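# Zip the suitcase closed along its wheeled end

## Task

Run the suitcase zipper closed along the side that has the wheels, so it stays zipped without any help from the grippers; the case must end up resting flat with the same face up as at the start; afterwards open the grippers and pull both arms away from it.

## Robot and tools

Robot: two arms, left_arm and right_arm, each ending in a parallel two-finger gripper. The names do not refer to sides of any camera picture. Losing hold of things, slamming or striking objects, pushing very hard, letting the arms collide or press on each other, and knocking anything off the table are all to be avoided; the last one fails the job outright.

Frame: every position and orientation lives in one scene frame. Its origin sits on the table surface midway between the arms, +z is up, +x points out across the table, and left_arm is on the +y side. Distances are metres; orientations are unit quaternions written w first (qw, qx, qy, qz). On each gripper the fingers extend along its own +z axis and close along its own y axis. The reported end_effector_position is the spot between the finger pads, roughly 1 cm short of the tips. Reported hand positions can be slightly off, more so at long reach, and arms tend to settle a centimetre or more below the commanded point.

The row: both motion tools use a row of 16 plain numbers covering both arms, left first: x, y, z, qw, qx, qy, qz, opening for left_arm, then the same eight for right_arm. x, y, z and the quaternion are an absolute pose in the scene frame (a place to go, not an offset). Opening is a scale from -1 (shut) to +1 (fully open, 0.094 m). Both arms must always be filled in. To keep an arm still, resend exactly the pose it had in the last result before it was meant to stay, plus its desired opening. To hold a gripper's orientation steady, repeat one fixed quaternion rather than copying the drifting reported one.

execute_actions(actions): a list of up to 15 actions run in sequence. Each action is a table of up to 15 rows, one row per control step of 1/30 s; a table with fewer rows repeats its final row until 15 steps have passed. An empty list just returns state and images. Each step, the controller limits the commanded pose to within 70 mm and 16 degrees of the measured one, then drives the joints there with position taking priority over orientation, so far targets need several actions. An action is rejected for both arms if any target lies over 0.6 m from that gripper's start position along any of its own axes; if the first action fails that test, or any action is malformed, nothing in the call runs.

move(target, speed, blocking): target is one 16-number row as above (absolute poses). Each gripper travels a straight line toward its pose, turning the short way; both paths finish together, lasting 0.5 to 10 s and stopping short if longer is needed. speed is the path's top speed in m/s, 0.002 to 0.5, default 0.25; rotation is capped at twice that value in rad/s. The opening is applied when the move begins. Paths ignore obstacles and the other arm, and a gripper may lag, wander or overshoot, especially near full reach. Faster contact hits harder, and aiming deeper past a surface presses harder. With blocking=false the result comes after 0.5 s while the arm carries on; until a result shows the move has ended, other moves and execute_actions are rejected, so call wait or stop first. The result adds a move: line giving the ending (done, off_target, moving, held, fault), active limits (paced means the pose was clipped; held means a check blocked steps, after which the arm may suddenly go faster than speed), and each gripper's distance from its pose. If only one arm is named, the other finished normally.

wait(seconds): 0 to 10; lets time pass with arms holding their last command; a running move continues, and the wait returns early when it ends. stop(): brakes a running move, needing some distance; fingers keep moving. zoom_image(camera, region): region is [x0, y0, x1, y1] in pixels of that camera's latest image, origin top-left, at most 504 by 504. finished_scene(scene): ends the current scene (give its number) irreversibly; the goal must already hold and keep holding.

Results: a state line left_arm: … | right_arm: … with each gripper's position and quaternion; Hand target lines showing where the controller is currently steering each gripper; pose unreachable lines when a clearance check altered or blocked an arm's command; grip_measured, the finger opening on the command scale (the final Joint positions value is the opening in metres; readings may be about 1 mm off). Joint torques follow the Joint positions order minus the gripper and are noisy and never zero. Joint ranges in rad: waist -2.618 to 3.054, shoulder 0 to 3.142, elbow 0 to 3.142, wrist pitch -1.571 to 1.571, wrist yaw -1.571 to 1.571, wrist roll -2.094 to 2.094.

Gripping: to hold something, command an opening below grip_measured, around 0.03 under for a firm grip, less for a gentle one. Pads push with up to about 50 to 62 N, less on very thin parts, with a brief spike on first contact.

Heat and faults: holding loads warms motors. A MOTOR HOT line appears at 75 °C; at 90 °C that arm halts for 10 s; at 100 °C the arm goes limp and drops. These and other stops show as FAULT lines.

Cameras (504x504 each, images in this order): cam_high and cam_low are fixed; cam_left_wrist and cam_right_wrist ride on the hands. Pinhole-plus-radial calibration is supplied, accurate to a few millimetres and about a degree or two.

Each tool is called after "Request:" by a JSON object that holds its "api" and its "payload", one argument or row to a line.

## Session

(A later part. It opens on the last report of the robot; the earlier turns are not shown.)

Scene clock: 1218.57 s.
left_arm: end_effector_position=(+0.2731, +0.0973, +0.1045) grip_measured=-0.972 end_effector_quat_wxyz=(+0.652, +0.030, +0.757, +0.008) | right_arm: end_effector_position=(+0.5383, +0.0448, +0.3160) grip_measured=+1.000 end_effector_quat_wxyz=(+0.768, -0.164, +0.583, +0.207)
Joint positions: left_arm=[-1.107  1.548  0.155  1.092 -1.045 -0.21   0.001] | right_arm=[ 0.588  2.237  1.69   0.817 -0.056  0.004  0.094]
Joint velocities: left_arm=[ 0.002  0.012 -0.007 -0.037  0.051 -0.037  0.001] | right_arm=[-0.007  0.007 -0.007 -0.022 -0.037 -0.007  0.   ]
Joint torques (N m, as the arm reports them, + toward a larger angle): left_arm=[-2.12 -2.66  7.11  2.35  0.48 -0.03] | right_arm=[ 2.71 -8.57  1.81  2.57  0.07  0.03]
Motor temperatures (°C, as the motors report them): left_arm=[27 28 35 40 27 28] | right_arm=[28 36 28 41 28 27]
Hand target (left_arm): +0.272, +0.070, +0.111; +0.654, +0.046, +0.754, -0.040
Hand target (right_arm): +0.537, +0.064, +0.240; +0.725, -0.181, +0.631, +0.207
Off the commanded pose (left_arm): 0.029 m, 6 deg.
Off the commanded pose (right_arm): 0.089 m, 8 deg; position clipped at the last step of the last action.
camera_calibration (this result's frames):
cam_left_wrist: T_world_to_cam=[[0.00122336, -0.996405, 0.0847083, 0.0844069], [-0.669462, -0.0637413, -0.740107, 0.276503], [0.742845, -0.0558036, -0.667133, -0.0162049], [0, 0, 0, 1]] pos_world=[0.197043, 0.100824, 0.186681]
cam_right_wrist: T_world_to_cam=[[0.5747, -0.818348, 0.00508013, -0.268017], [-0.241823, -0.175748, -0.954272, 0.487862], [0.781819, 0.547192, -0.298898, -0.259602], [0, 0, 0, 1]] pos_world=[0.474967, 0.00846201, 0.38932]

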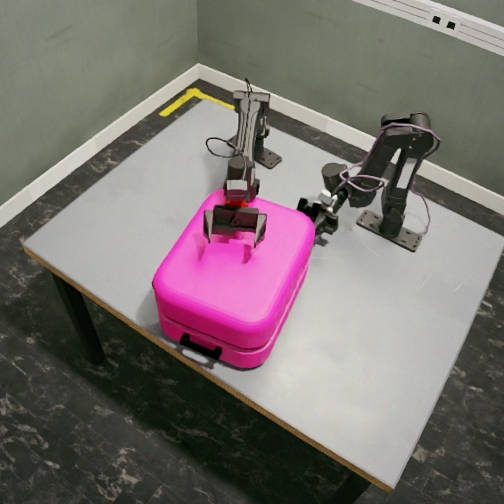

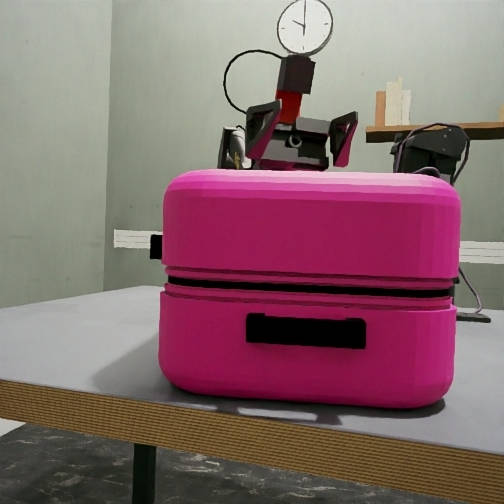

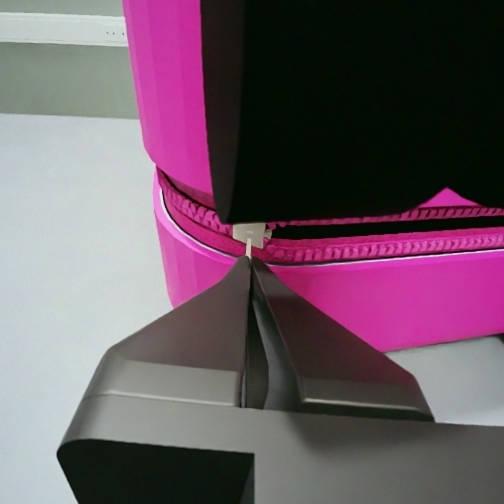

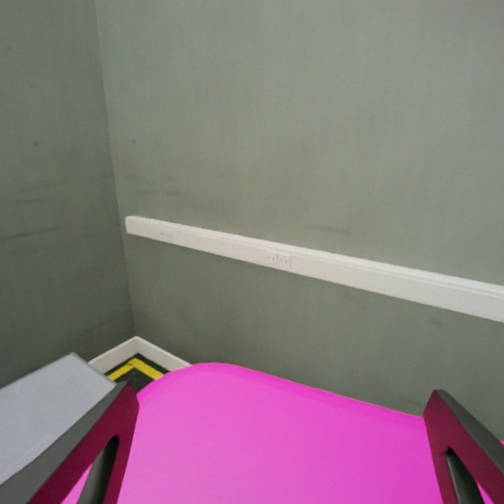

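Request:
{"api": "execute_actions", "payload": {
  "actions": [
    [[0.2742,0.064,0.111,0.6585,0.041,0.7507,-0.036,-1,0.540,0.068,0.23,0.7255,-0.1808,0.6307,0.2080,1]],
    [[0.275,0.059,0.111,0.6618,0.0359,0.7481,-0.0318,-1,0.540,0.068,0.23,0.7255,-0.1808,0.6307,0.2080,1]],
    [[0.276,0.054,0.111,0.662,0.031,0.7483,-0.0275,-1,0.540,0.068,0.23,0.7255,-0.1808,0.6307,0.2080,1]],
    [[0.277,0.049,0.111,0.6622,0.0261,0.7485,-0.0231,-1,0.540,0.068,0.23,0.7255,-0.1808,0.6307,0.2080,1]],
    [[0.277,0.049,0.111,0.6622,0.0261,0.7485,-0.0231,-1,0.540,0.068,0.23,0.7255,-0.1808,0.6307,0.2080,1]]
  ]
}}

Scene clock: 1230.63 s.
left_arm: end_effector_position=(+0.2729, +0.0869, +0.1040) grip_measured=-0.972 end_effector_quat_wxyz=(+0.660, +0.010, +0.750, +0.043) | right_arm: end_effector_position=(+0.5383, +0.0448, +0.3160) grip_measured=+1.000 end_effector_quat_wxyz=(+0.768, -0.164, +0.583, +0.207)
Joint positions: left_arm=[-1.165  1.649  0.237  1.076 -1.18  -0.232  0.001] | right_arm=[ 0.588  2.237  1.69   0.817 -0.056  0.004  0.094]
Joint velocities: left_arm=[-0.012 -0.012 -0.007 -0.051 -0.051 -0.037  0.   ] | right_arm=[ 0.007  0.012  0.002 -0.022  0.066  0.037  0.   ]
Joint torques (N m, as the arm reports them, + toward a larger angle): left_arm=[-1.89 -3.95  8.51  2.23  0.71 -0.04] | right_arm=[ 2.73 -8.57  1.83  2.57  0.07  0.02]
Motor temperatures (°C, as the motors report them): left_arm=[27 28 35 41 27 28] | right_arm=[28 36 28 41 28 27]
Hand target (left_arm): +0.274, +0.051, +0.114; +0.662, +0.026, +0.748, -0.022
Hand target (right_arm): +0.537, +0.064, +0.240; +0.725, -0.181, +0.631, +0.207
Off the commanded pose (left_arm): 0.039 m, 8 deg.
Off the commanded pose (right_arm): 0.089 m, 8 deg; position clipped at the last step of the last action.
camera_calibration (this result's frames):
cam_left_wrist: T_world_to_cam=[[0.0740948, -0.995528, 0.0586074, 0.0569007], [-0.645825, -0.0926817, -0.75784, 0.273178], [0.759882, 0.0183019, -0.649803, -0.0299125], [0, 0, 0, 1]] pos_world=[0.194939, 0.0825123, 0.184253]
cam_right_wrist: T_world_to_cam=[[0.5747, -0.818348, 0.00508013, -0.268017], [-0.241823, -0.175748, -0.954272, 0.487862], [0.781819, 0.547192, -0.298898, -0.259602], [0, 0, 0, 1]] pos_world=[0.474967, 0.00846201, 0.38932]

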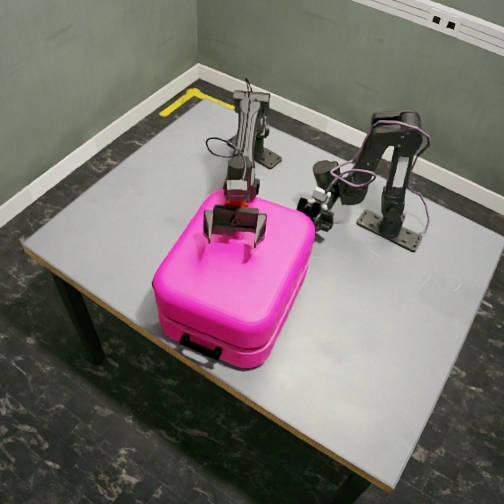

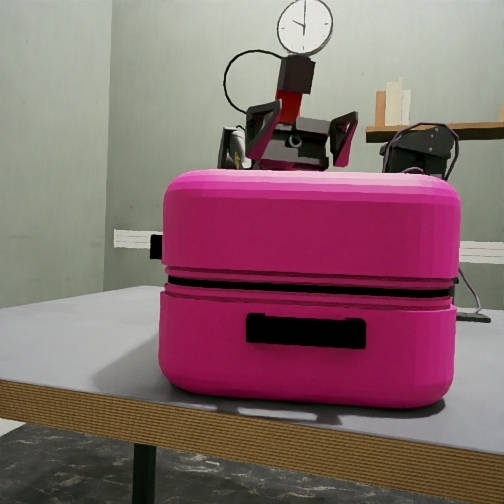

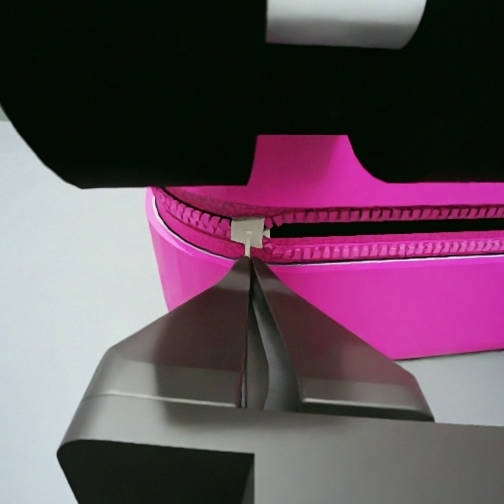

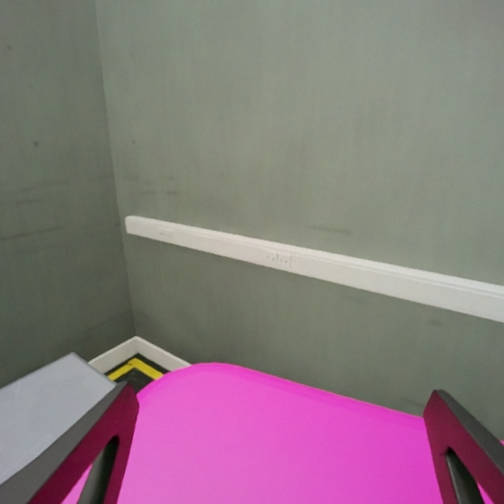

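Request:
{"api": "execute_actions", "payload": {
  "actions": [
    [[0.280,0.046,0.110,0.6622,0.0261,0.7485,-0.0231,-1,0.540,0.068,0.23,0.7255,-0.1808,0.6307,0.2080,1]],
    [[0.2815,0.042,0.110,0.6622,0.0261,0.7485,-0.0231,-1,0.540,0.068,0.23,0.7255,-0.1808,0.6307,0.2080,1]],
    [[0.2825,0.038,0.110,0.6622,0.0261,0.7485,-0.0231,-1,0.540,0.068,0.23,0.7255,-0.1808,0.6307,0.2080,1]],
    [[0.2825,0.038,0.110,0.6622,0.0261,0.7485,-0.0231,-1,0.540,0.068,0.23,0.7255,-0.1808,0.6307,0.2080,1]]
  ]
}}

Request:
{"api": "zoom_image", "payload": {
  "camera": "cam_left_wrist",
  "region": [160, 150, 360, 300]
}}

Scene clock: 1237.73 s.
left_arm: end_effector_position=(+0.2745, +0.0823, +0.1031) grip_measured=-0.972 end_effector_quat_wxyz=(+0.660, +0.008, +0.749, +0.056) | right_arm: end_effector_position=(+0.5383, +0.0448, +0.3160) grip_measured=+1.000 end_effector_quat_wxyz=(+0.768, -0.164, +0.583, +0.207)
Joint positions: left_arm=[-1.173  1.68   0.272  1.057 -1.211 -0.235  0.001] | right_arm=[ 0.588  2.237  1.69   0.817 -0.056  0.004  0.094]
Joint velocities: left_arm=[ 0.002  0.002  0.007 -0.007 -0.051 -0.007  0.001] | right_arm=[ 0.007 -0.012  0.007 -0.007 -0.037 -0.051  0.   ]
Joint torques (N m, as the arm reports them, + toward a larger angle): left_arm=[-1.46 -4.15  9.29  2.29  0.97  0.  ] | right_arm=[ 2.72 -8.58  1.81  2.56  0.07  0.03]
Motor temperatures (°C, as the motors report them): left_arm=[27 29 35 40 27 28] | right_arm=[28 36 28 41 28 27]
Hand target (left_arm): +0.277, +0.041, +0.114; +0.663, +0.026, +0.748, -0.021
Hand target (right_arm): +0.537, +0.064, +0.240; +0.725, -0.181, +0.631, +0.207
Off the commanded pose (left_arm): 0.046 m, 9 deg.
Off the commanded pose (right_arm): 0.089 m, 8 deg; position clipped at the last step of the last action.
camera_calibration (this result's frames):
cam_left_wrist: T_world_to_cam=[[0.0945001, -0.994638, 0.0420121, 0.0482628], [-0.64173, -0.0931248, -0.761256, 0.272406], [0.761086, 0.0449783, -0.64709, -0.0344799], [0, 0, 0, 1]] pos_world=[0.196492, 0.0749226, 0.183031]
cam_right_wrist: T_world_to_cam=[[0.5747, -0.818348, 0.00508013, -0.268017], [-0.241823, -0.175748, -0.954272, 0.487862], [0.781819, 0.547192, -0.298898, -0.259602], [0, 0, 0, 1]] pos_world=[0.474967, 0.00846201, 0.38932]

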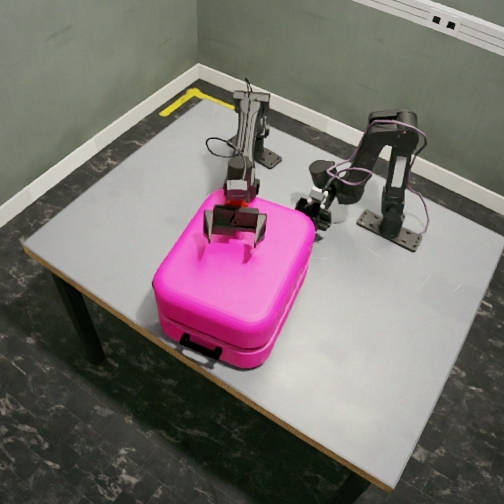

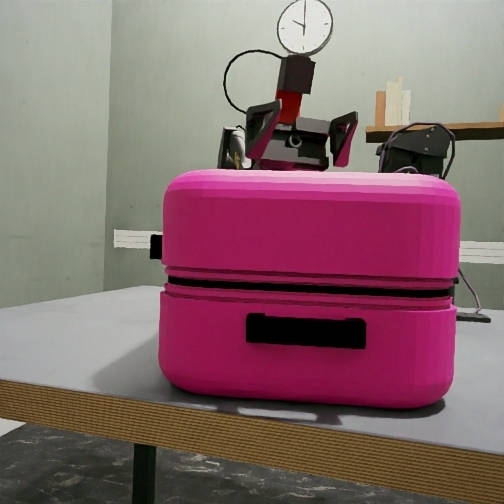

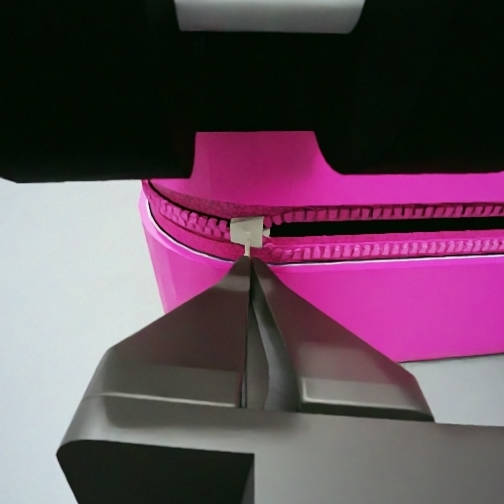

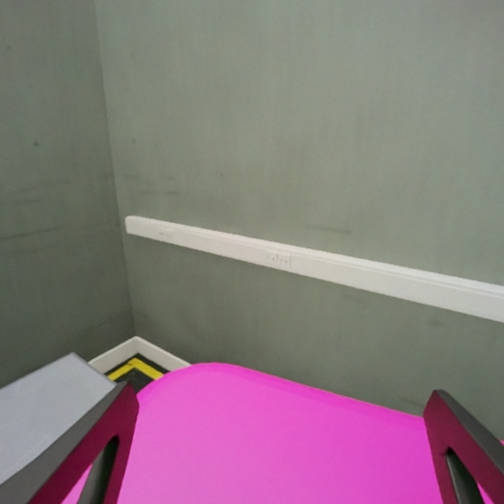

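Region (160, 150, 360, 300) of cam_left_wrist's 504x504 image, scaled by 2.520, with more detail than that image has; it fills the top 378 rows of this view, and the rest is white.

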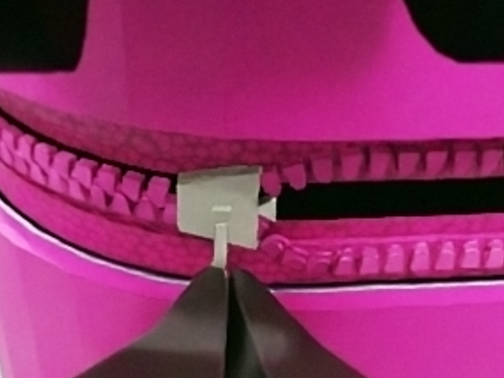

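Request:
{"api": "execute_actions", "payload": {
  "actions": [
    [[0.2815,0.040,0.113,0.6622,0.0261,0.7485,-0.0231,-1,0.540,0.068,0.23,0.7255,-0.1808,0.6307,0.2080,1]],
    [[0.281,0.040,0.116,0.6622,0.0261,0.7485,-0.0231,-1,0.540,0.068,0.23,0.7255,-0.1808,0.6307,0.2080,1]],
    [[0.281,0.040,0.116,0.6622,0.0261,0.7485,-0.0231,-1,0.540,0.068,0.23,0.7255,-0.1808,0.6307,0.2080,1]]
  ]
}}

Request:
{"api": "zoom_image", "payload": {
  "camera": "cam_left_wrist",
  "region": [160, 150, 360, 300]
}}

Scene clock: 1245.70 s.
left_arm: end_effector_position=(+0.2745, +0.0824, +0.1028) grip_measured=-0.972 end_effector_quat_wxyz=(+0.660, +0.009, +0.749, +0.057) | right_arm: end_effector_position=(+0.5383, +0.0448, +0.3160) grip_measured=+1.000 end_effector_quat_wxyz=(+0.768, -0.164, +0.583, +0.207)
Joint positions: left_arm=[-1.173  1.68   0.272  1.054 -1.211 -0.235  0.001] | right_arm=[ 0.588  2.237  1.69   0.817 -0.056  0.004  0.094]
Joint velocities: left_arm=[ 0.002  0.002  0.002 -0.007 -0.037  0.022 -0.   ] | right_arm=[-0.017 -0.002 -0.002  0.007 -0.095  0.051  0.   ]
Joint torques (N m, as the arm reports them, + toward a larger angle): left_arm=[-1.46 -6.47  8.86  2.09  0.97  0.08] | right_arm=[ 2.71 -8.56  1.81  2.56  0.07  0.04]
Motor temperatures (°C, as the motors report them): left_arm=[27 29 35 40 27 28] | right_arm=[28 36 28 41 28 27]
Hand target (left_arm): +0.277, +0.043, +0.120; +0.665, +0.026, +0.746, -0.022
Hand target (right_arm): +0.537, +0.064, +0.240; +0.725, -0.181, +0.631, +0.207
Off the commanded pose (left_arm): 0.045 m, 9 deg.
Off the commanded pose (right_arm): 0.089 m, 8 deg; position clipped at the last step of the last action.
camera_calibration (this result's frames):
cam_left_wrist: T_world_to_cam=[[0.0945377, -0.994724, 0.0398405, 0.048595], [-0.642431, -0.0915299, -0.760858, 0.27219], [0.76049, 0.046335, -0.647694, -0.0345229], [0, 0, 0, 1]] pos_world=[0.196524, 0.0748518, 0.182802]
cam_right_wrist: T_world_to_cam=[[0.5747, -0.818348, 0.00508013, -0.268017], [-0.241823, -0.175748, -0.954272, 0.487862], [0.781819, 0.547192, -0.298898, -0.259602], [0, 0, 0, 1]] pos_world=[0.474967, 0.00846201, 0.38932]

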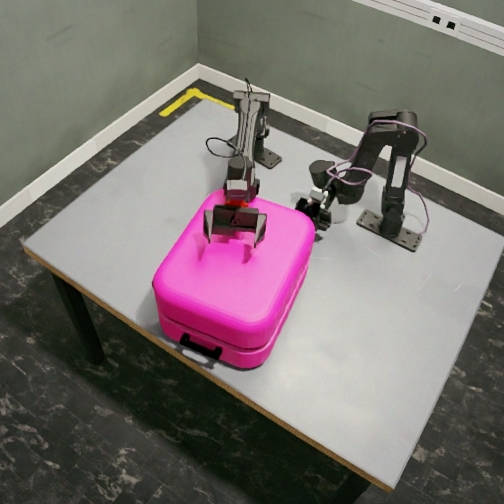

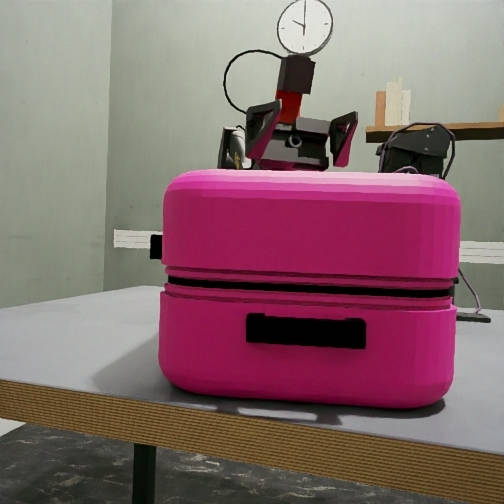

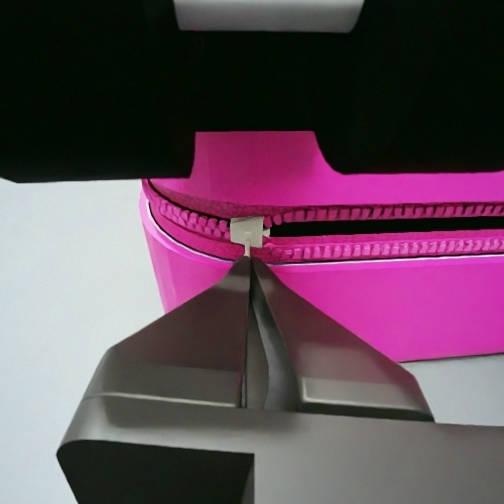

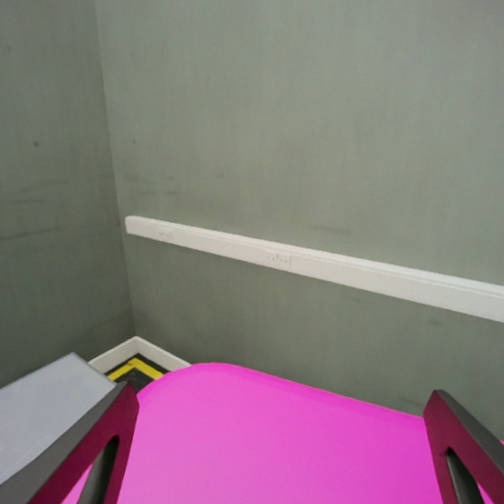

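Region (160, 150, 360, 300) of cam_left_wrist's 504x504 image, scaled by 2.520, with more detail than that image has; it fills the top 378 rows of this view, and the rest is white.

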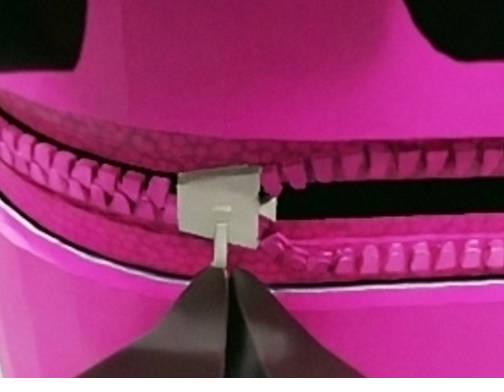

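Request:
{"api": "execute_actions", "payload": {
  "actions": [
    [[0.281,0.040,0.119,0.6622,0.0261,0.7485,-0.0231,-1,0.540,0.068,0.23,0.7255,-0.1808,0.6307,0.2080,1]],
    [[0.281,0.040,0.122,0.6622,0.0261,0.7485,-0.0231,-1,0.540,0.068,0.23,0.7255,-0.1808,0.6307,0.2080,1]],
    [[0.281,0.040,0.122,0.6622,0.0261,0.7485,-0.0231,-1,0.540,0.068,0.23,0.7255,-0.1808,0.6307,0.2080,1]]
  ]
}}

Request:
{"api": "zoom_image", "payload": {
  "camera": "cam_left_wrist",
  "region": [160, 150, 360, 300]
}}

Scene clock: 1259.50 s.
left_arm: end_effector_position=(+0.2735, +0.0831, +0.1037) grip_measured=-0.972 end_effector_quat_wxyz=(+0.655, +0.021, +0.753, +0.063) | right_arm: end_effector_position=(+0.5383, +0.0448, +0.3160) grip_measured=+1.000 end_effector_quat_wxyz=(+0.768, -0.164, +0.583, +0.207)
Joint positions: left_arm=[-1.173  1.641  0.272  0.986 -1.201 -0.235  0.001] | right_arm=[ 0.588  2.237  1.69   0.817 -0.056  0.004  0.094]
Joint velocities: left_arm=[-0.007 -0.007 -0.012  0.007 -0.022  0.051  0.001] | right_arm=[ 0.002 -0.012 -0.002 -0.051 -0.051 -0.022  0.   ]
Joint torques (N m, as the arm reports them, + toward a larger angle): left_arm=[-1.36 -6.49  9.66  2.27  0.86  0.1 ] | right_arm=[ 2.72 -8.57  1.81  2.56  0.07  0.02]
Motor temperatures (°C, as the motors report them): left_arm=[27 30 36 40 28 29] | right_arm=[28 36 28 42 28 27]
Hand target (left_arm): +0.277, +0.043, +0.126; +0.664, +0.027, +0.747, -0.022
Hand target (right_arm): +0.537, +0.064, +0.240; +0.725, -0.181, +0.631, +0.207
Off the commanded pose (left_arm): 0.047 m, 10 deg.
Off the commanded pose (right_arm): 0.089 m, 8 deg; position clipped at the last step of the last action.
camera_calibration (this result's frames):
cam_left_wrist: T_world_to_cam=[[0.0853701, -0.996247, 0.014266, 0.0546547], [-0.654355, -0.0668588, -0.753226, 0.272695], [0.751353, 0.0549679, -0.657607, -0.0303836], [0, 0, 0, 1]] pos_world=[0.196602, 0.0743518, 0.184641]
cam_right_wrist: T_world_to_cam=[[0.5747, -0.818348, 0.00508013, -0.268017], [-0.241823, -0.175748, -0.954272, 0.487862], [0.781819, 0.547192, -0.298898, -0.259602], [0, 0, 0, 1]] pos_world=[0.474967, 0.00846201, 0.38932]

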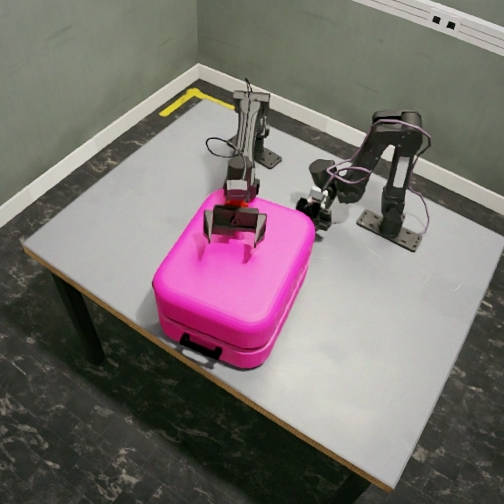

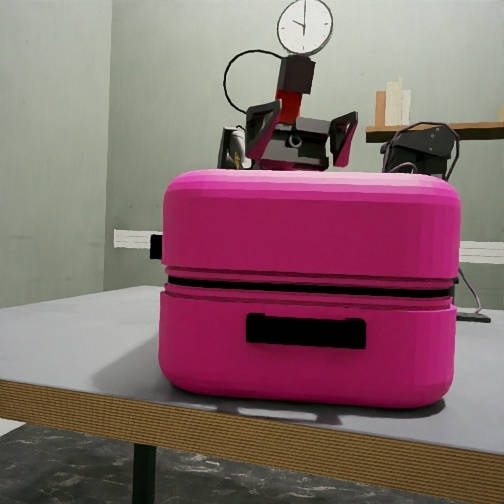

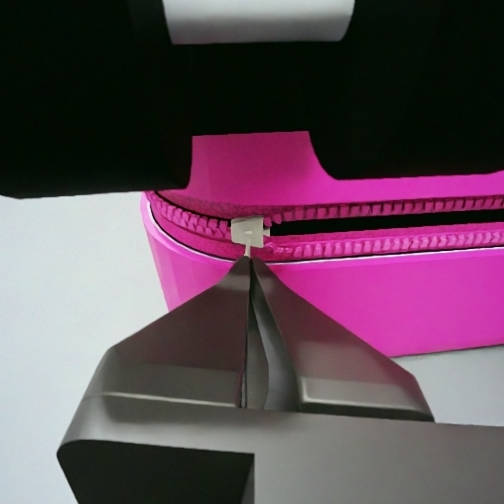

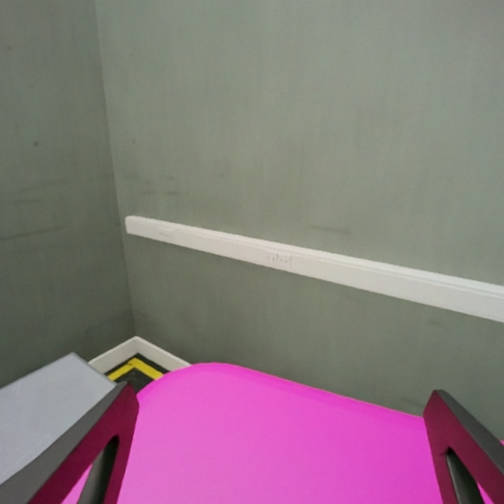

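Region (160, 150, 360, 300) of cam_left_wrist's 504x504 image, scaled by 2.520, with more detail than that image has; it fills the top 378 rows of this view, and the rest is white.

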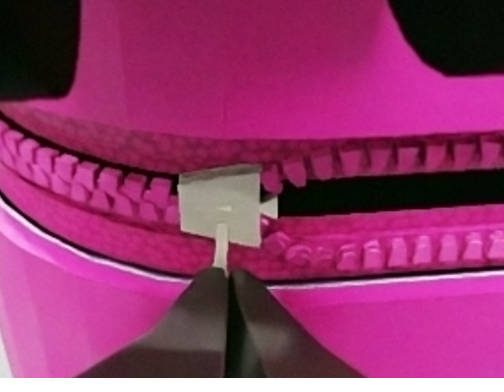

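Request:
{"api": "execute_actions", "payload": {
  "actions": [
    [[0.281,0.042,0.120,0.6613,0.0065,0.7489,-0.0405,-1,0.540,0.068,0.23,0.7255,-0.1808,0.6307,0.2080,1]],
    [[0.281,0.042,0.120,0.6601,-0.0131,0.7489,-0.0578,-1,0.540,0.068,0.23,0.7255,-0.1808,0.6307,0.2080,1]],
    [[0.281,0.042,0.120,0.6601,-0.0131,0.7489,-0.0578,-1,0.540,0.068,0.23,0.7255,-0.1808,0.6307,0.2080,1]]
  ]
}}

Request:
{"api": "zoom_image", "payload": {
  "camera": "cam_left_wrist",
  "region": [160, 150, 360, 300]
}}

Scene clock: 1270.37 s.
left_arm: end_effector_position=(+0.2735, +0.0822, +0.1033) grip_measured=-0.972 end_effector_quat_wxyz=(+0.656, -0.013, +0.754, +0.030) | right_arm: end_effector_position=(+0.5383, +0.0448, +0.3160) grip_measured=+1.000 end_effector_quat_wxyz=(+0.768, -0.164, +0.583, +0.207)
Joint positions: left_arm=[-1.173  1.641  0.272  0.986 -1.196 -0.33   0.001] | right_arm=[ 0.588  2.237  1.69   0.817 -0.056  0.004  0.094]
Joint velocities: left_arm=[-0.012 -0.012  0.002 -0.022 -0.051 -0.066 -0.001] | right_arm=[-0.002  0.002 -0.002 -0.007 -0.125 -0.066  0.   ]
Joint torques (N m, as the arm reports them, + toward a larger angle): left_arm=[-0.95 -5.99  9.12  2.41  0.85  0.01] | right_arm=[ 2.72 -8.56  1.81  2.56  0.07  0.03]
Motor temperatures (°C, as the motors report them): left_arm=[27 30 36 40 28 29] | right_arm=[28 36 28 42 28 27]
Hand target (left_arm): +0.277, +0.045, +0.124; +0.661, -0.013, +0.748, -0.056
Hand target (right_arm): +0.537, +0.064, +0.240; +0.725, -0.181, +0.631, +0.207
Off the commanded pose (left_arm): 0.044 m, 10 deg.
Off the commanded pose (right_arm): 0.089 m, 8 deg; position clipped at the last step of the last action.
camera_calibration (this result's frames):
cam_left_wrist: T_world_to_cam=[[0.093051, -0.989661, 0.109142, 0.0413228], [-0.65021, -0.143415, -0.746096, 0.276819], [0.754035, -0.00153988, -0.656832, -0.0267297], [0, 0, 0, 1]] pos_world=[0.196301, 0.0805546, 0.184467]
cam_right_wrist: T_world_to_cam=[[0.5747, -0.818348, 0.00508013, -0.268017], [-0.241823, -0.175748, -0.954272, 0.487862], [0.781819, 0.547192, -0.298898, -0.259602], [0, 0, 0, 1]] pos_world=[0.474967, 0.00846201, 0.38932]

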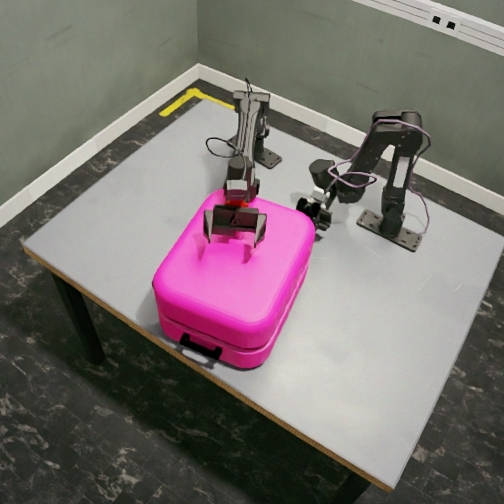

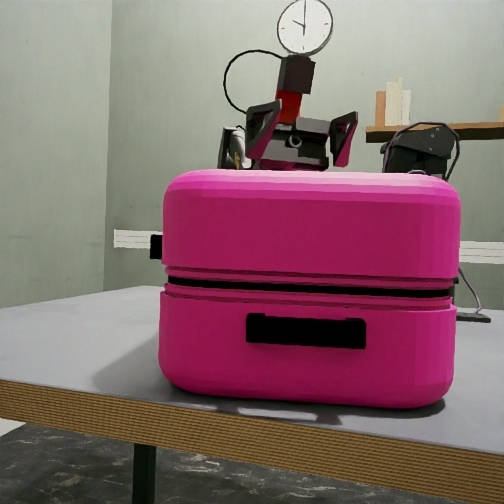

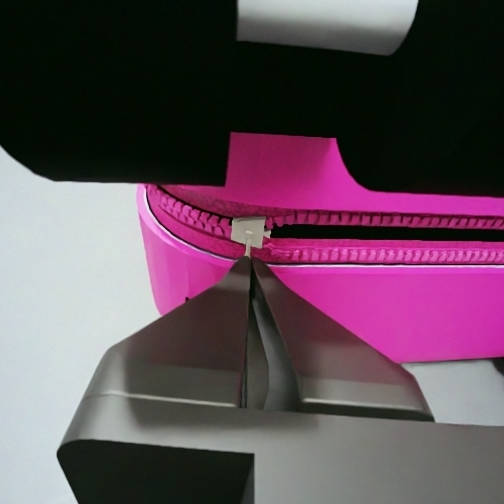

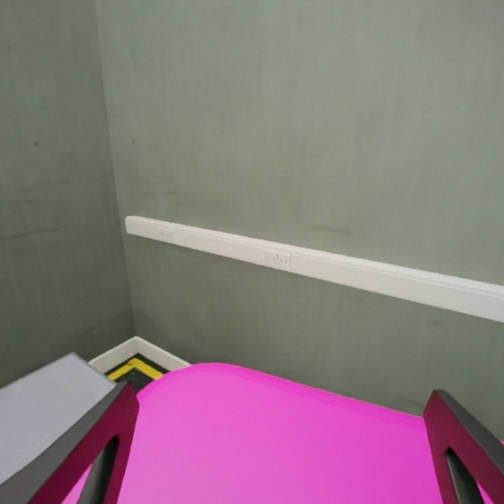

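Region (160, 150, 360, 300) of cam_left_wrist's 504x504 image, scaled by 2.520, with more detail than that image has; it fills the top 378 rows of this view, and the rest is white.

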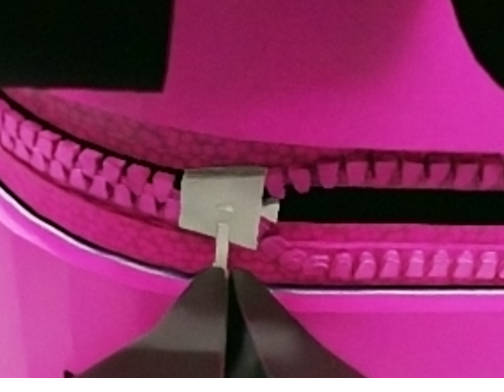

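Request:
{"api": "execute_actions", "payload": {
  "actions": []
}}

Scene clock: 1285.47 s.
left_arm: end_effector_position=(+0.2735, +0.0822, +0.1033) grip_measured=-0.972 end_effector_quat_wxyz=(+0.656, -0.014, +0.754, +0.030) | right_arm: end_effector_position=(+0.5383, +0.0448, +0.3160) grip_measured=+1.000 end_effector_quat_wxyz=(+0.768, -0.164, +0.583, +0.207)
Joint positions: left_arm=[-1.173  1.641  0.272  0.986 -1.196 -0.331  0.001] | right_arm=[ 0.588  2.237  1.69   0.817 -0.056  0.004  0.094]
Joint velocities: left_arm=[-0.012  0.017  0.017  0.037  0.022 -0.007 -0.   ] | right_arm=[ 0.007 -0.002 -0.002 -0.066  0.066 -0.081  0.   ]
Joint torques (N m, as the arm reports them, + toward a larger angle): left_arm=[-1.12 -6.08  9.02  2.41  0.84 -0.01] | right_arm=[ 2.71 -8.56  1.8   2.56  0.07  0.03]
Motor temperatures (°C, as the motors report them): left_arm=[27 30 36 41 28 28] | right_arm=[28 37 28 42 28 27]
Hand target (left_arm): +0.277, +0.045, +0.124; +0.661, -0.013, +0.748, -0.056
Hand target (right_arm): +0.537, +0.064, +0.240; +0.725, -0.181, +0.631, +0.207
Off the commanded pose (left_arm): 0.044 m, 10 deg.
Off the commanded pose (right_arm): 0.089 m, 8 deg; position clipped at the last step of the last action.
camera_calibration (this result's frames):
cam_left_wrist: T_world_to_cam=[[0.0931, -0.989615, 0.109517, 0.0412668], [-0.650184, -0.143731, -0.746058, 0.276834], [0.754051, -0.00174825, -0.656814, -0.0267188], [0, 0, 0, 1]] pos_world=[0.196299, 0.0805812, 0.184466]
cam_right_wrist: T_world_to_cam=[[0.5747, -0.818348, 0.00508013, -0.268017], [-0.241823, -0.175748, -0.954272, 0.487862], [0.781819, 0.547192, -0.298898, -0.259602], [0, 0, 0, 1]] pos_world=[0.474967, 0.00846201, 0.38932]

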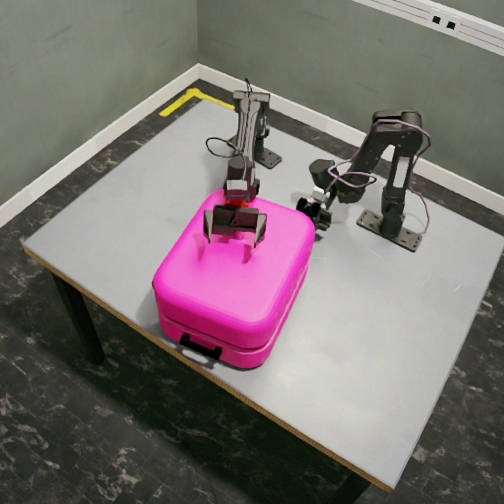

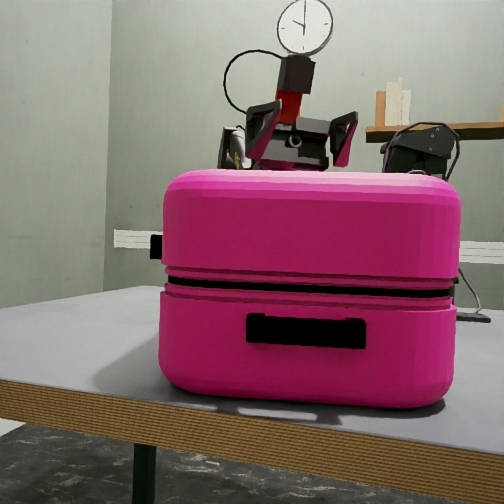

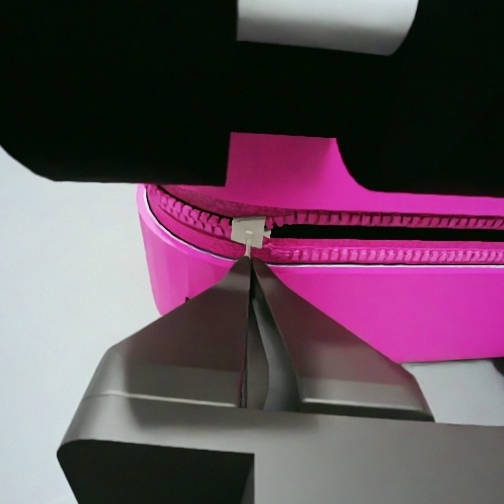

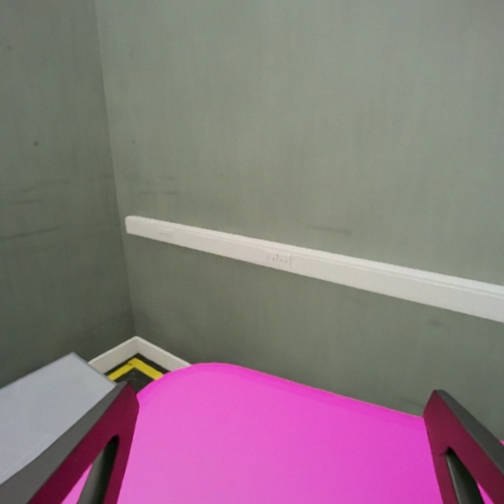

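Request:
{"api": "zoom_image", "payload": {
  "camera": "cam_left_wrist",
  "region": [130, 130, 400, 330]
}}

Region (130, 130, 400, 330) of cam_left_wrist's 504x504 image, scaled by 1.867, with more detail than that image has; it fills the top 373 rows of this view, and the rest is white.

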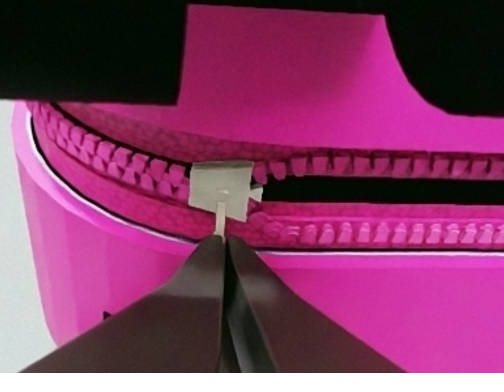

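Request:
{"api": "execute_actions", "payload": {
  "actions": [
    [[0.2765,0.078,0.108,0.6572,-0.0262,0.7530,-0.0200,-1,0.545,0.060,0.23,0.7255,-0.1808,0.6307,0.2080,1]],
    [[0.2765,0.078,0.108,0.6572,-0.0262,0.7530,-0.0200,-1,0.545,0.060,0.23,0.7255,-0.1808,0.6307,0.2080,1]]
  ]
}}

Scene clock: 1328.50 s.
left_arm: end_effector_position=(+0.2735, +0.0839, +0.1033) grip_measured=-0.972 end_effector_quat_wxyz=(+0.656, -0.021, +0.754, +0.011) | right_arm: end_effector_position=(+0.5382, +0.0450, +0.3160) grip_measured=+1.000 end_effector_quat_wxyz=(+0.768, -0.165, +0.583, +0.207)
Joint positions: left_arm=[-1.164  1.632  0.251  1.019 -1.169 -0.345  0.001] | right_arm=[ 0.588  2.237  1.69   0.817 -0.058  0.004  0.094]
Joint velocities: left_arm=[-0.007 -0.017 -0.007 -0.022  0.022  0.066 -0.   ] | right_arm=[-0.007 -0.002  0.007 -0.007 -0.022  0.022  0.   ]
Joint torques (N m, as the arm reports them, + toward a larger angle): left_arm=[ 1.06 -5.65  3.88  2.24  0.27 -0.04] | right_arm=[ 1.13 -8.19  1.89  2.6  -0.06  0.08]
Motor temperatures (°C, as the motors report them): left_arm=[27 30 36 41 28 28] | right_arm=[28 37 28 42 28 27]
Hand target (left_arm): +0.276, +0.078, +0.109; +0.657, -0.026, +0.753, -0.019
Hand target (right_arm): +0.542, +0.057, +0.239; +0.725, -0.180, +0.631, +0.207
Off the commanded pose (left_arm): 0.008 m, 4 deg.
Off the commanded pose (right_arm): 0.088 m, 8 deg; position clipped at the last step of the last action.
camera_calibration (this result's frames):
cam_left_wrist: T_world_to_cam=[[0.0798403, -0.986035, 0.146153, 0.0424977], [-0.651936, -0.162568, -0.740642, 0.278535], [0.754059, -0.0361491, -0.655811, -0.0240105], [0, 0, 0, 1]] pos_world=[0.196299, 0.086317, 0.184337]
cam_right_wrist: T_world_to_cam=[[0.575602, -0.817712, 0.00538256, -0.268423], [-0.241494, -0.176273, -0.954258, 0.487707], [0.781257, 0.547973, -0.298936, -0.259339], [0, 0, 0, 1]] pos_world=[0.474893, 0.00858765, 0.389318]

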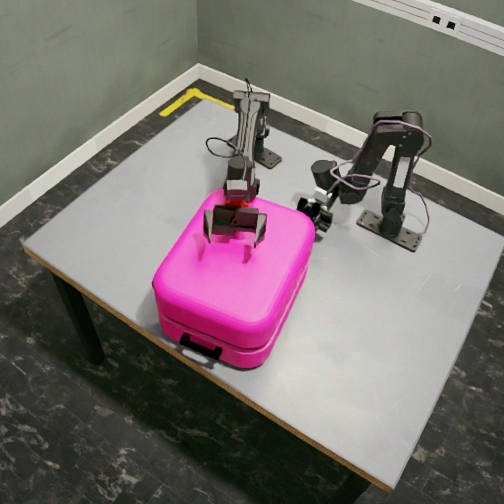

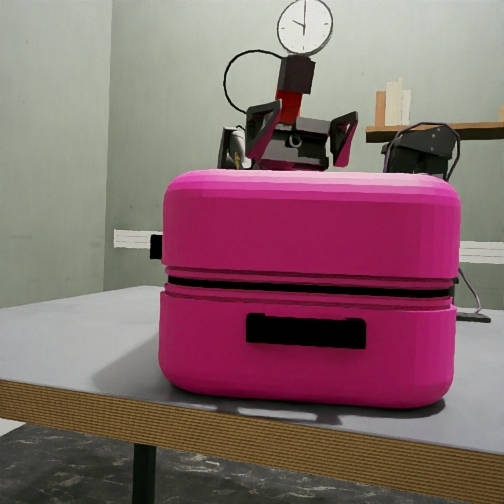

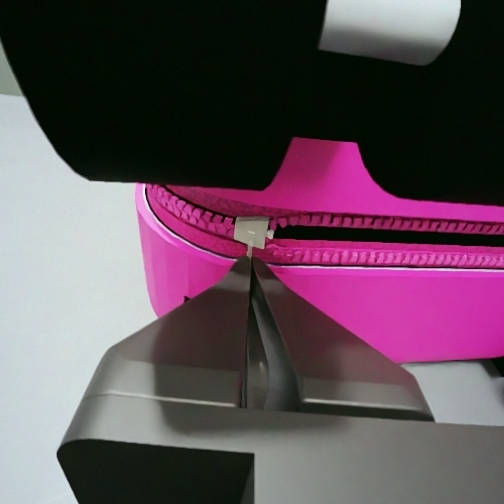

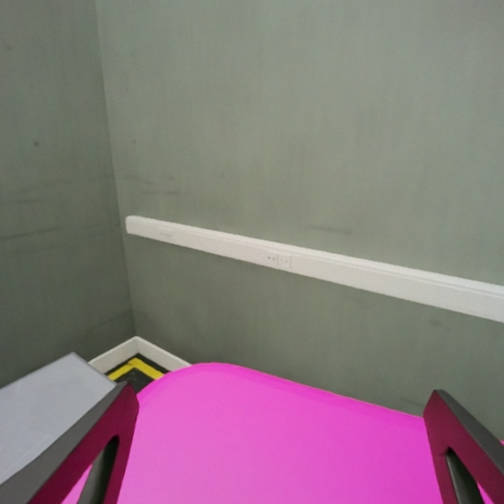

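Request:
{"api": "zoom_image", "payload": {
  "camera": "cam_left_wrist",
  "region": [190, 180, 330, 290]
}}

Region (190, 180, 330, 290) of cam_left_wrist's 504x504 image, scaled by 3.600, with more detail than that image has; it fills the top 396 rows of this view, and the rest is white.

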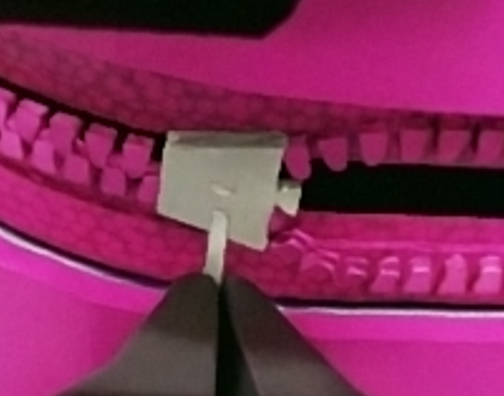

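Request:
{"api": "execute_actions", "payload": {
  "actions": [
    [[0.2745,0.078,0.114,0.6572,-0.0262,0.7530,-0.0200,-1,0.545,0.060,0.23,0.7255,-0.1808,0.6307,0.2080,1]],
    [[0.2745,0.078,0.118,0.6572,-0.0262,0.7530,-0.0200,-1,0.545,0.060,0.23,0.7255,-0.1808,0.6307,0.2080,1]]
  ]
}}

Scene clock: 1429.10 s.
left_arm: end_effector_position=(+0.2717, +0.0843, +0.1051) grip_measured=-0.972 end_effector_quat_wxyz=(+0.650, -0.007, +0.760, +0.012) | right_arm: end_effector_position=(+0.5382, +0.0450, +0.3160) grip_measured=+1.000 end_effector_quat_wxyz=(+0.768, -0.165, +0.583, +0.207)
Joint positions: left_arm=[-1.164  1.574  0.247  0.939 -1.148 -0.347  0.001] | right_arm=[ 0.588  2.237  1.69   0.817 -0.058  0.004  0.094]
Joint velocities: left_arm=[-0.007 -0.007  0.002 -0.037  0.051  0.007  0.001] | right_arm=[ 0.002  0.002  0.002 -0.037 -0.066  0.051  0.   ]
Joint torques (N m, as the arm reports them, + toward a larger angle): left_arm=[ 0.46 -6.27  5.34  2.24  0.01 -0.02] | right_arm=[ 1.14 -8.21  1.88  2.6  -0.06  0.07]
Motor temperatures (°C, as the motors report them): left_arm=[27 30 34 41 27 28] | right_arm=[28 37 28 44 28 27]
Hand target (left_arm): +0.274, +0.078, +0.118; +0.657, -0.026, +0.753, -0.020
Hand target (right_arm): +0.542, +0.057, +0.239; +0.725, -0.180, +0.631, +0.207
Off the commanded pose (left_arm): 0.015 m, 4 deg.
Off the commanded pose (right_arm): 0.088 m, 8 deg; position clipped at the last step of the last action.
camera_calibration (this result's frames):
cam_left_wrist: T_world_to_cam=[[0.0628886, -0.989965, 0.126551, 0.0497864], [-0.6679, -0.135968, -0.731725, 0.279896], [0.741589, -0.0385062, -0.669748, -0.0163474], [0, 0, 0, 1]] pos_world=[0.195935, 0.0867142, 0.187558]
cam_right_wrist: T_world_to_cam=[[0.575602, -0.817712, 0.00538256, -0.268423], [-0.241494, -0.176273, -0.954258, 0.487707], [0.781257, 0.547973, -0.298936, -0.259339], [0, 0, 0, 1]] pos_world=[0.474893, 0.00858765, 0.389318]

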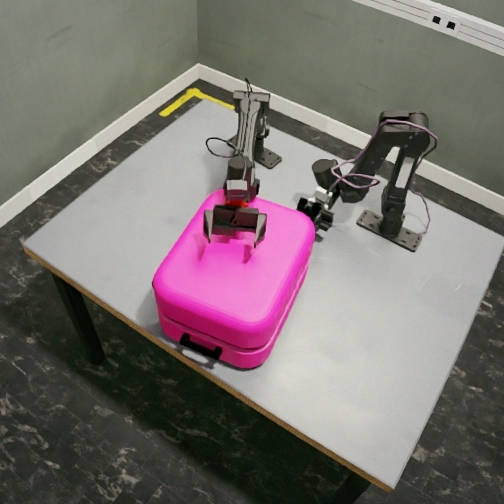

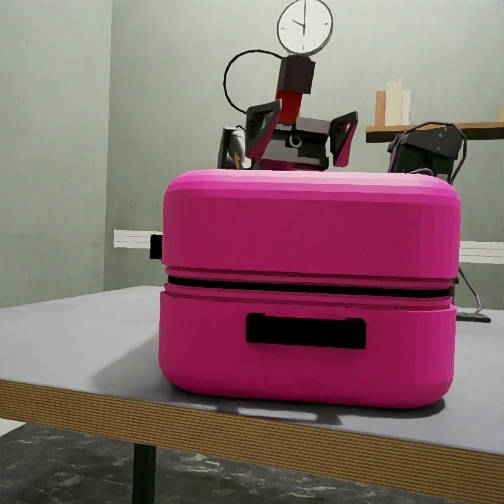

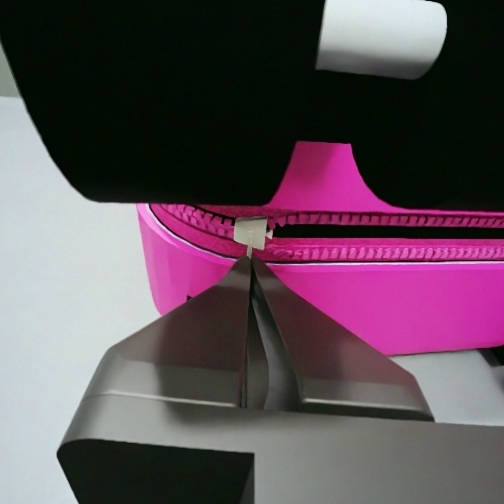

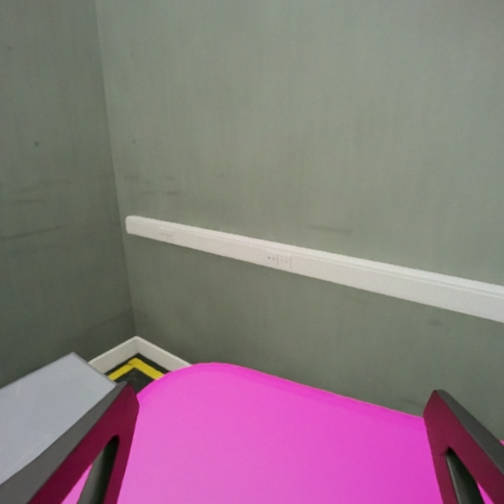

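Request:
{"api": "execute_actions", "payload": {
  "actions": [
    [[0.275,0.062,0.119,0.6545,-0.0132,0.7546,-0.0458,-1,0.542,0.065,0.23,0.7255,-0.1808,0.6307,0.2080,1]],
    [[0.275,0.050,0.120,0.6525,0.0,0.7547,-0.0686,-1,0.540,0.068,0.23,0.7255,-0.1808,0.6307,0.2080,1]],
    [[0.275,0.040,0.120,0.6512,0.0132,0.7546,-0.0800,-1,0.540,0.068,0.23,0.7255,-0.1808,0.6307,0.2080,1]]
  ]
}}

Scene clock: 1456.80 s.
left_arm: end_effector_position=(+0.2717, +0.0760, +0.1049) grip_measured=-0.972 end_effector_quat_wxyz=(+0.647, +0.002, +0.763, -0.009) | right_arm: end_effector_position=(+0.5382, +0.0449, +0.3160) grip_measured=+1.000 end_effector_quat_wxyz=(+0.768, -0.164, +0.583, +0.207)
Joint positions: left_arm=[-1.164  1.574  0.247  0.957 -1.103 -0.344  0.001] | right_arm=[ 0.588  2.237  1.69   0.817 -0.057  0.004  0.094]
Joint velocities: left_arm=[ 0.007  0.002 -0.007  0.022  0.022 -0.095  0.   ] | right_arm=[-0.022 -0.002  0.002  0.037  0.007 -0.051  0.   ]
Joint torques (N m, as the arm reports them, + toward a larger angle): left_arm=[-1.5  -4.83  8.41  2.54  0.74  0.13] | right_arm=[ 2.73 -8.55  1.8   2.56  0.08  0.03]
Motor temperatures (°C, as the motors report them): left_arm=[27 31 34 41 26 29] | right_arm=[28 37 28 44 28 27]
Hand target (left_arm): +0.272, +0.043, +0.123; +0.652, +0.013, +0.754, -0.078
Hand target (right_arm): +0.537, +0.064, +0.240; +0.725, -0.181, +0.631, +0.207
Off the commanded pose (left_arm): 0.039 m, 8 deg.
Off the commanded pose (right_arm): 0.089 m, 8 deg; position clipped at the last step of the last action.
camera_calibration (this result's frames):
cam_left_wrist: T_world_to_cam=[[0.0223572, -0.989069, 0.145751, 0.0504522], [-0.678938, -0.122034, -0.723983, 0.279774], [0.733855, -0.0827696, -0.674245, -0.0108484], [0, 0, 0, 1]] pos_world=[0.196783, 0.0831448, 0.187884]
cam_right_wrist: T_world_to_cam=[[0.575001, -0.818136, 0.00518095, -0.268152], [-0.241713, -0.175923, -0.954267, 0.48781], [0.781632, 0.547452, -0.29891, -0.259514], [0, 0, 0, 1]] pos_world=[0.474942, 0.0085039, 0.389319]

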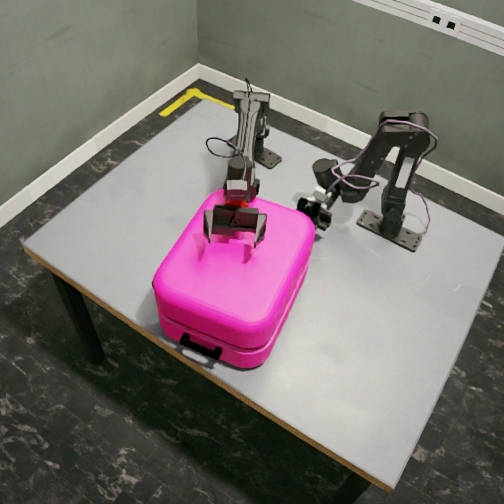

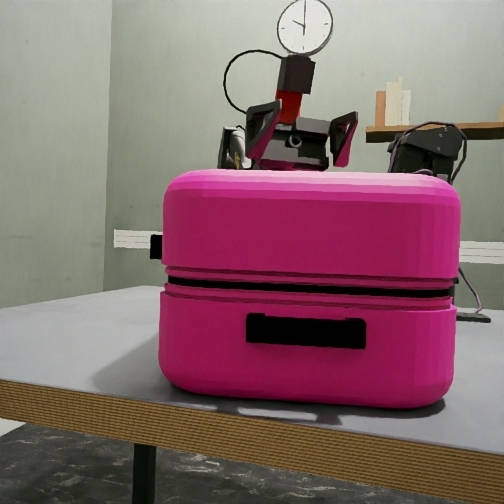

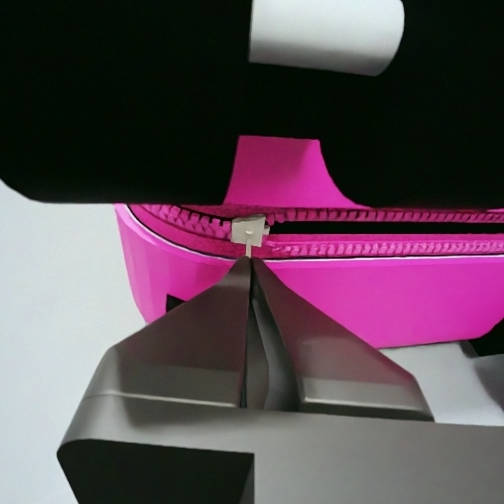

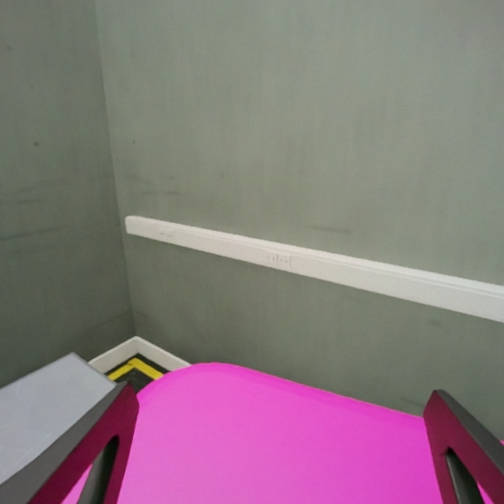

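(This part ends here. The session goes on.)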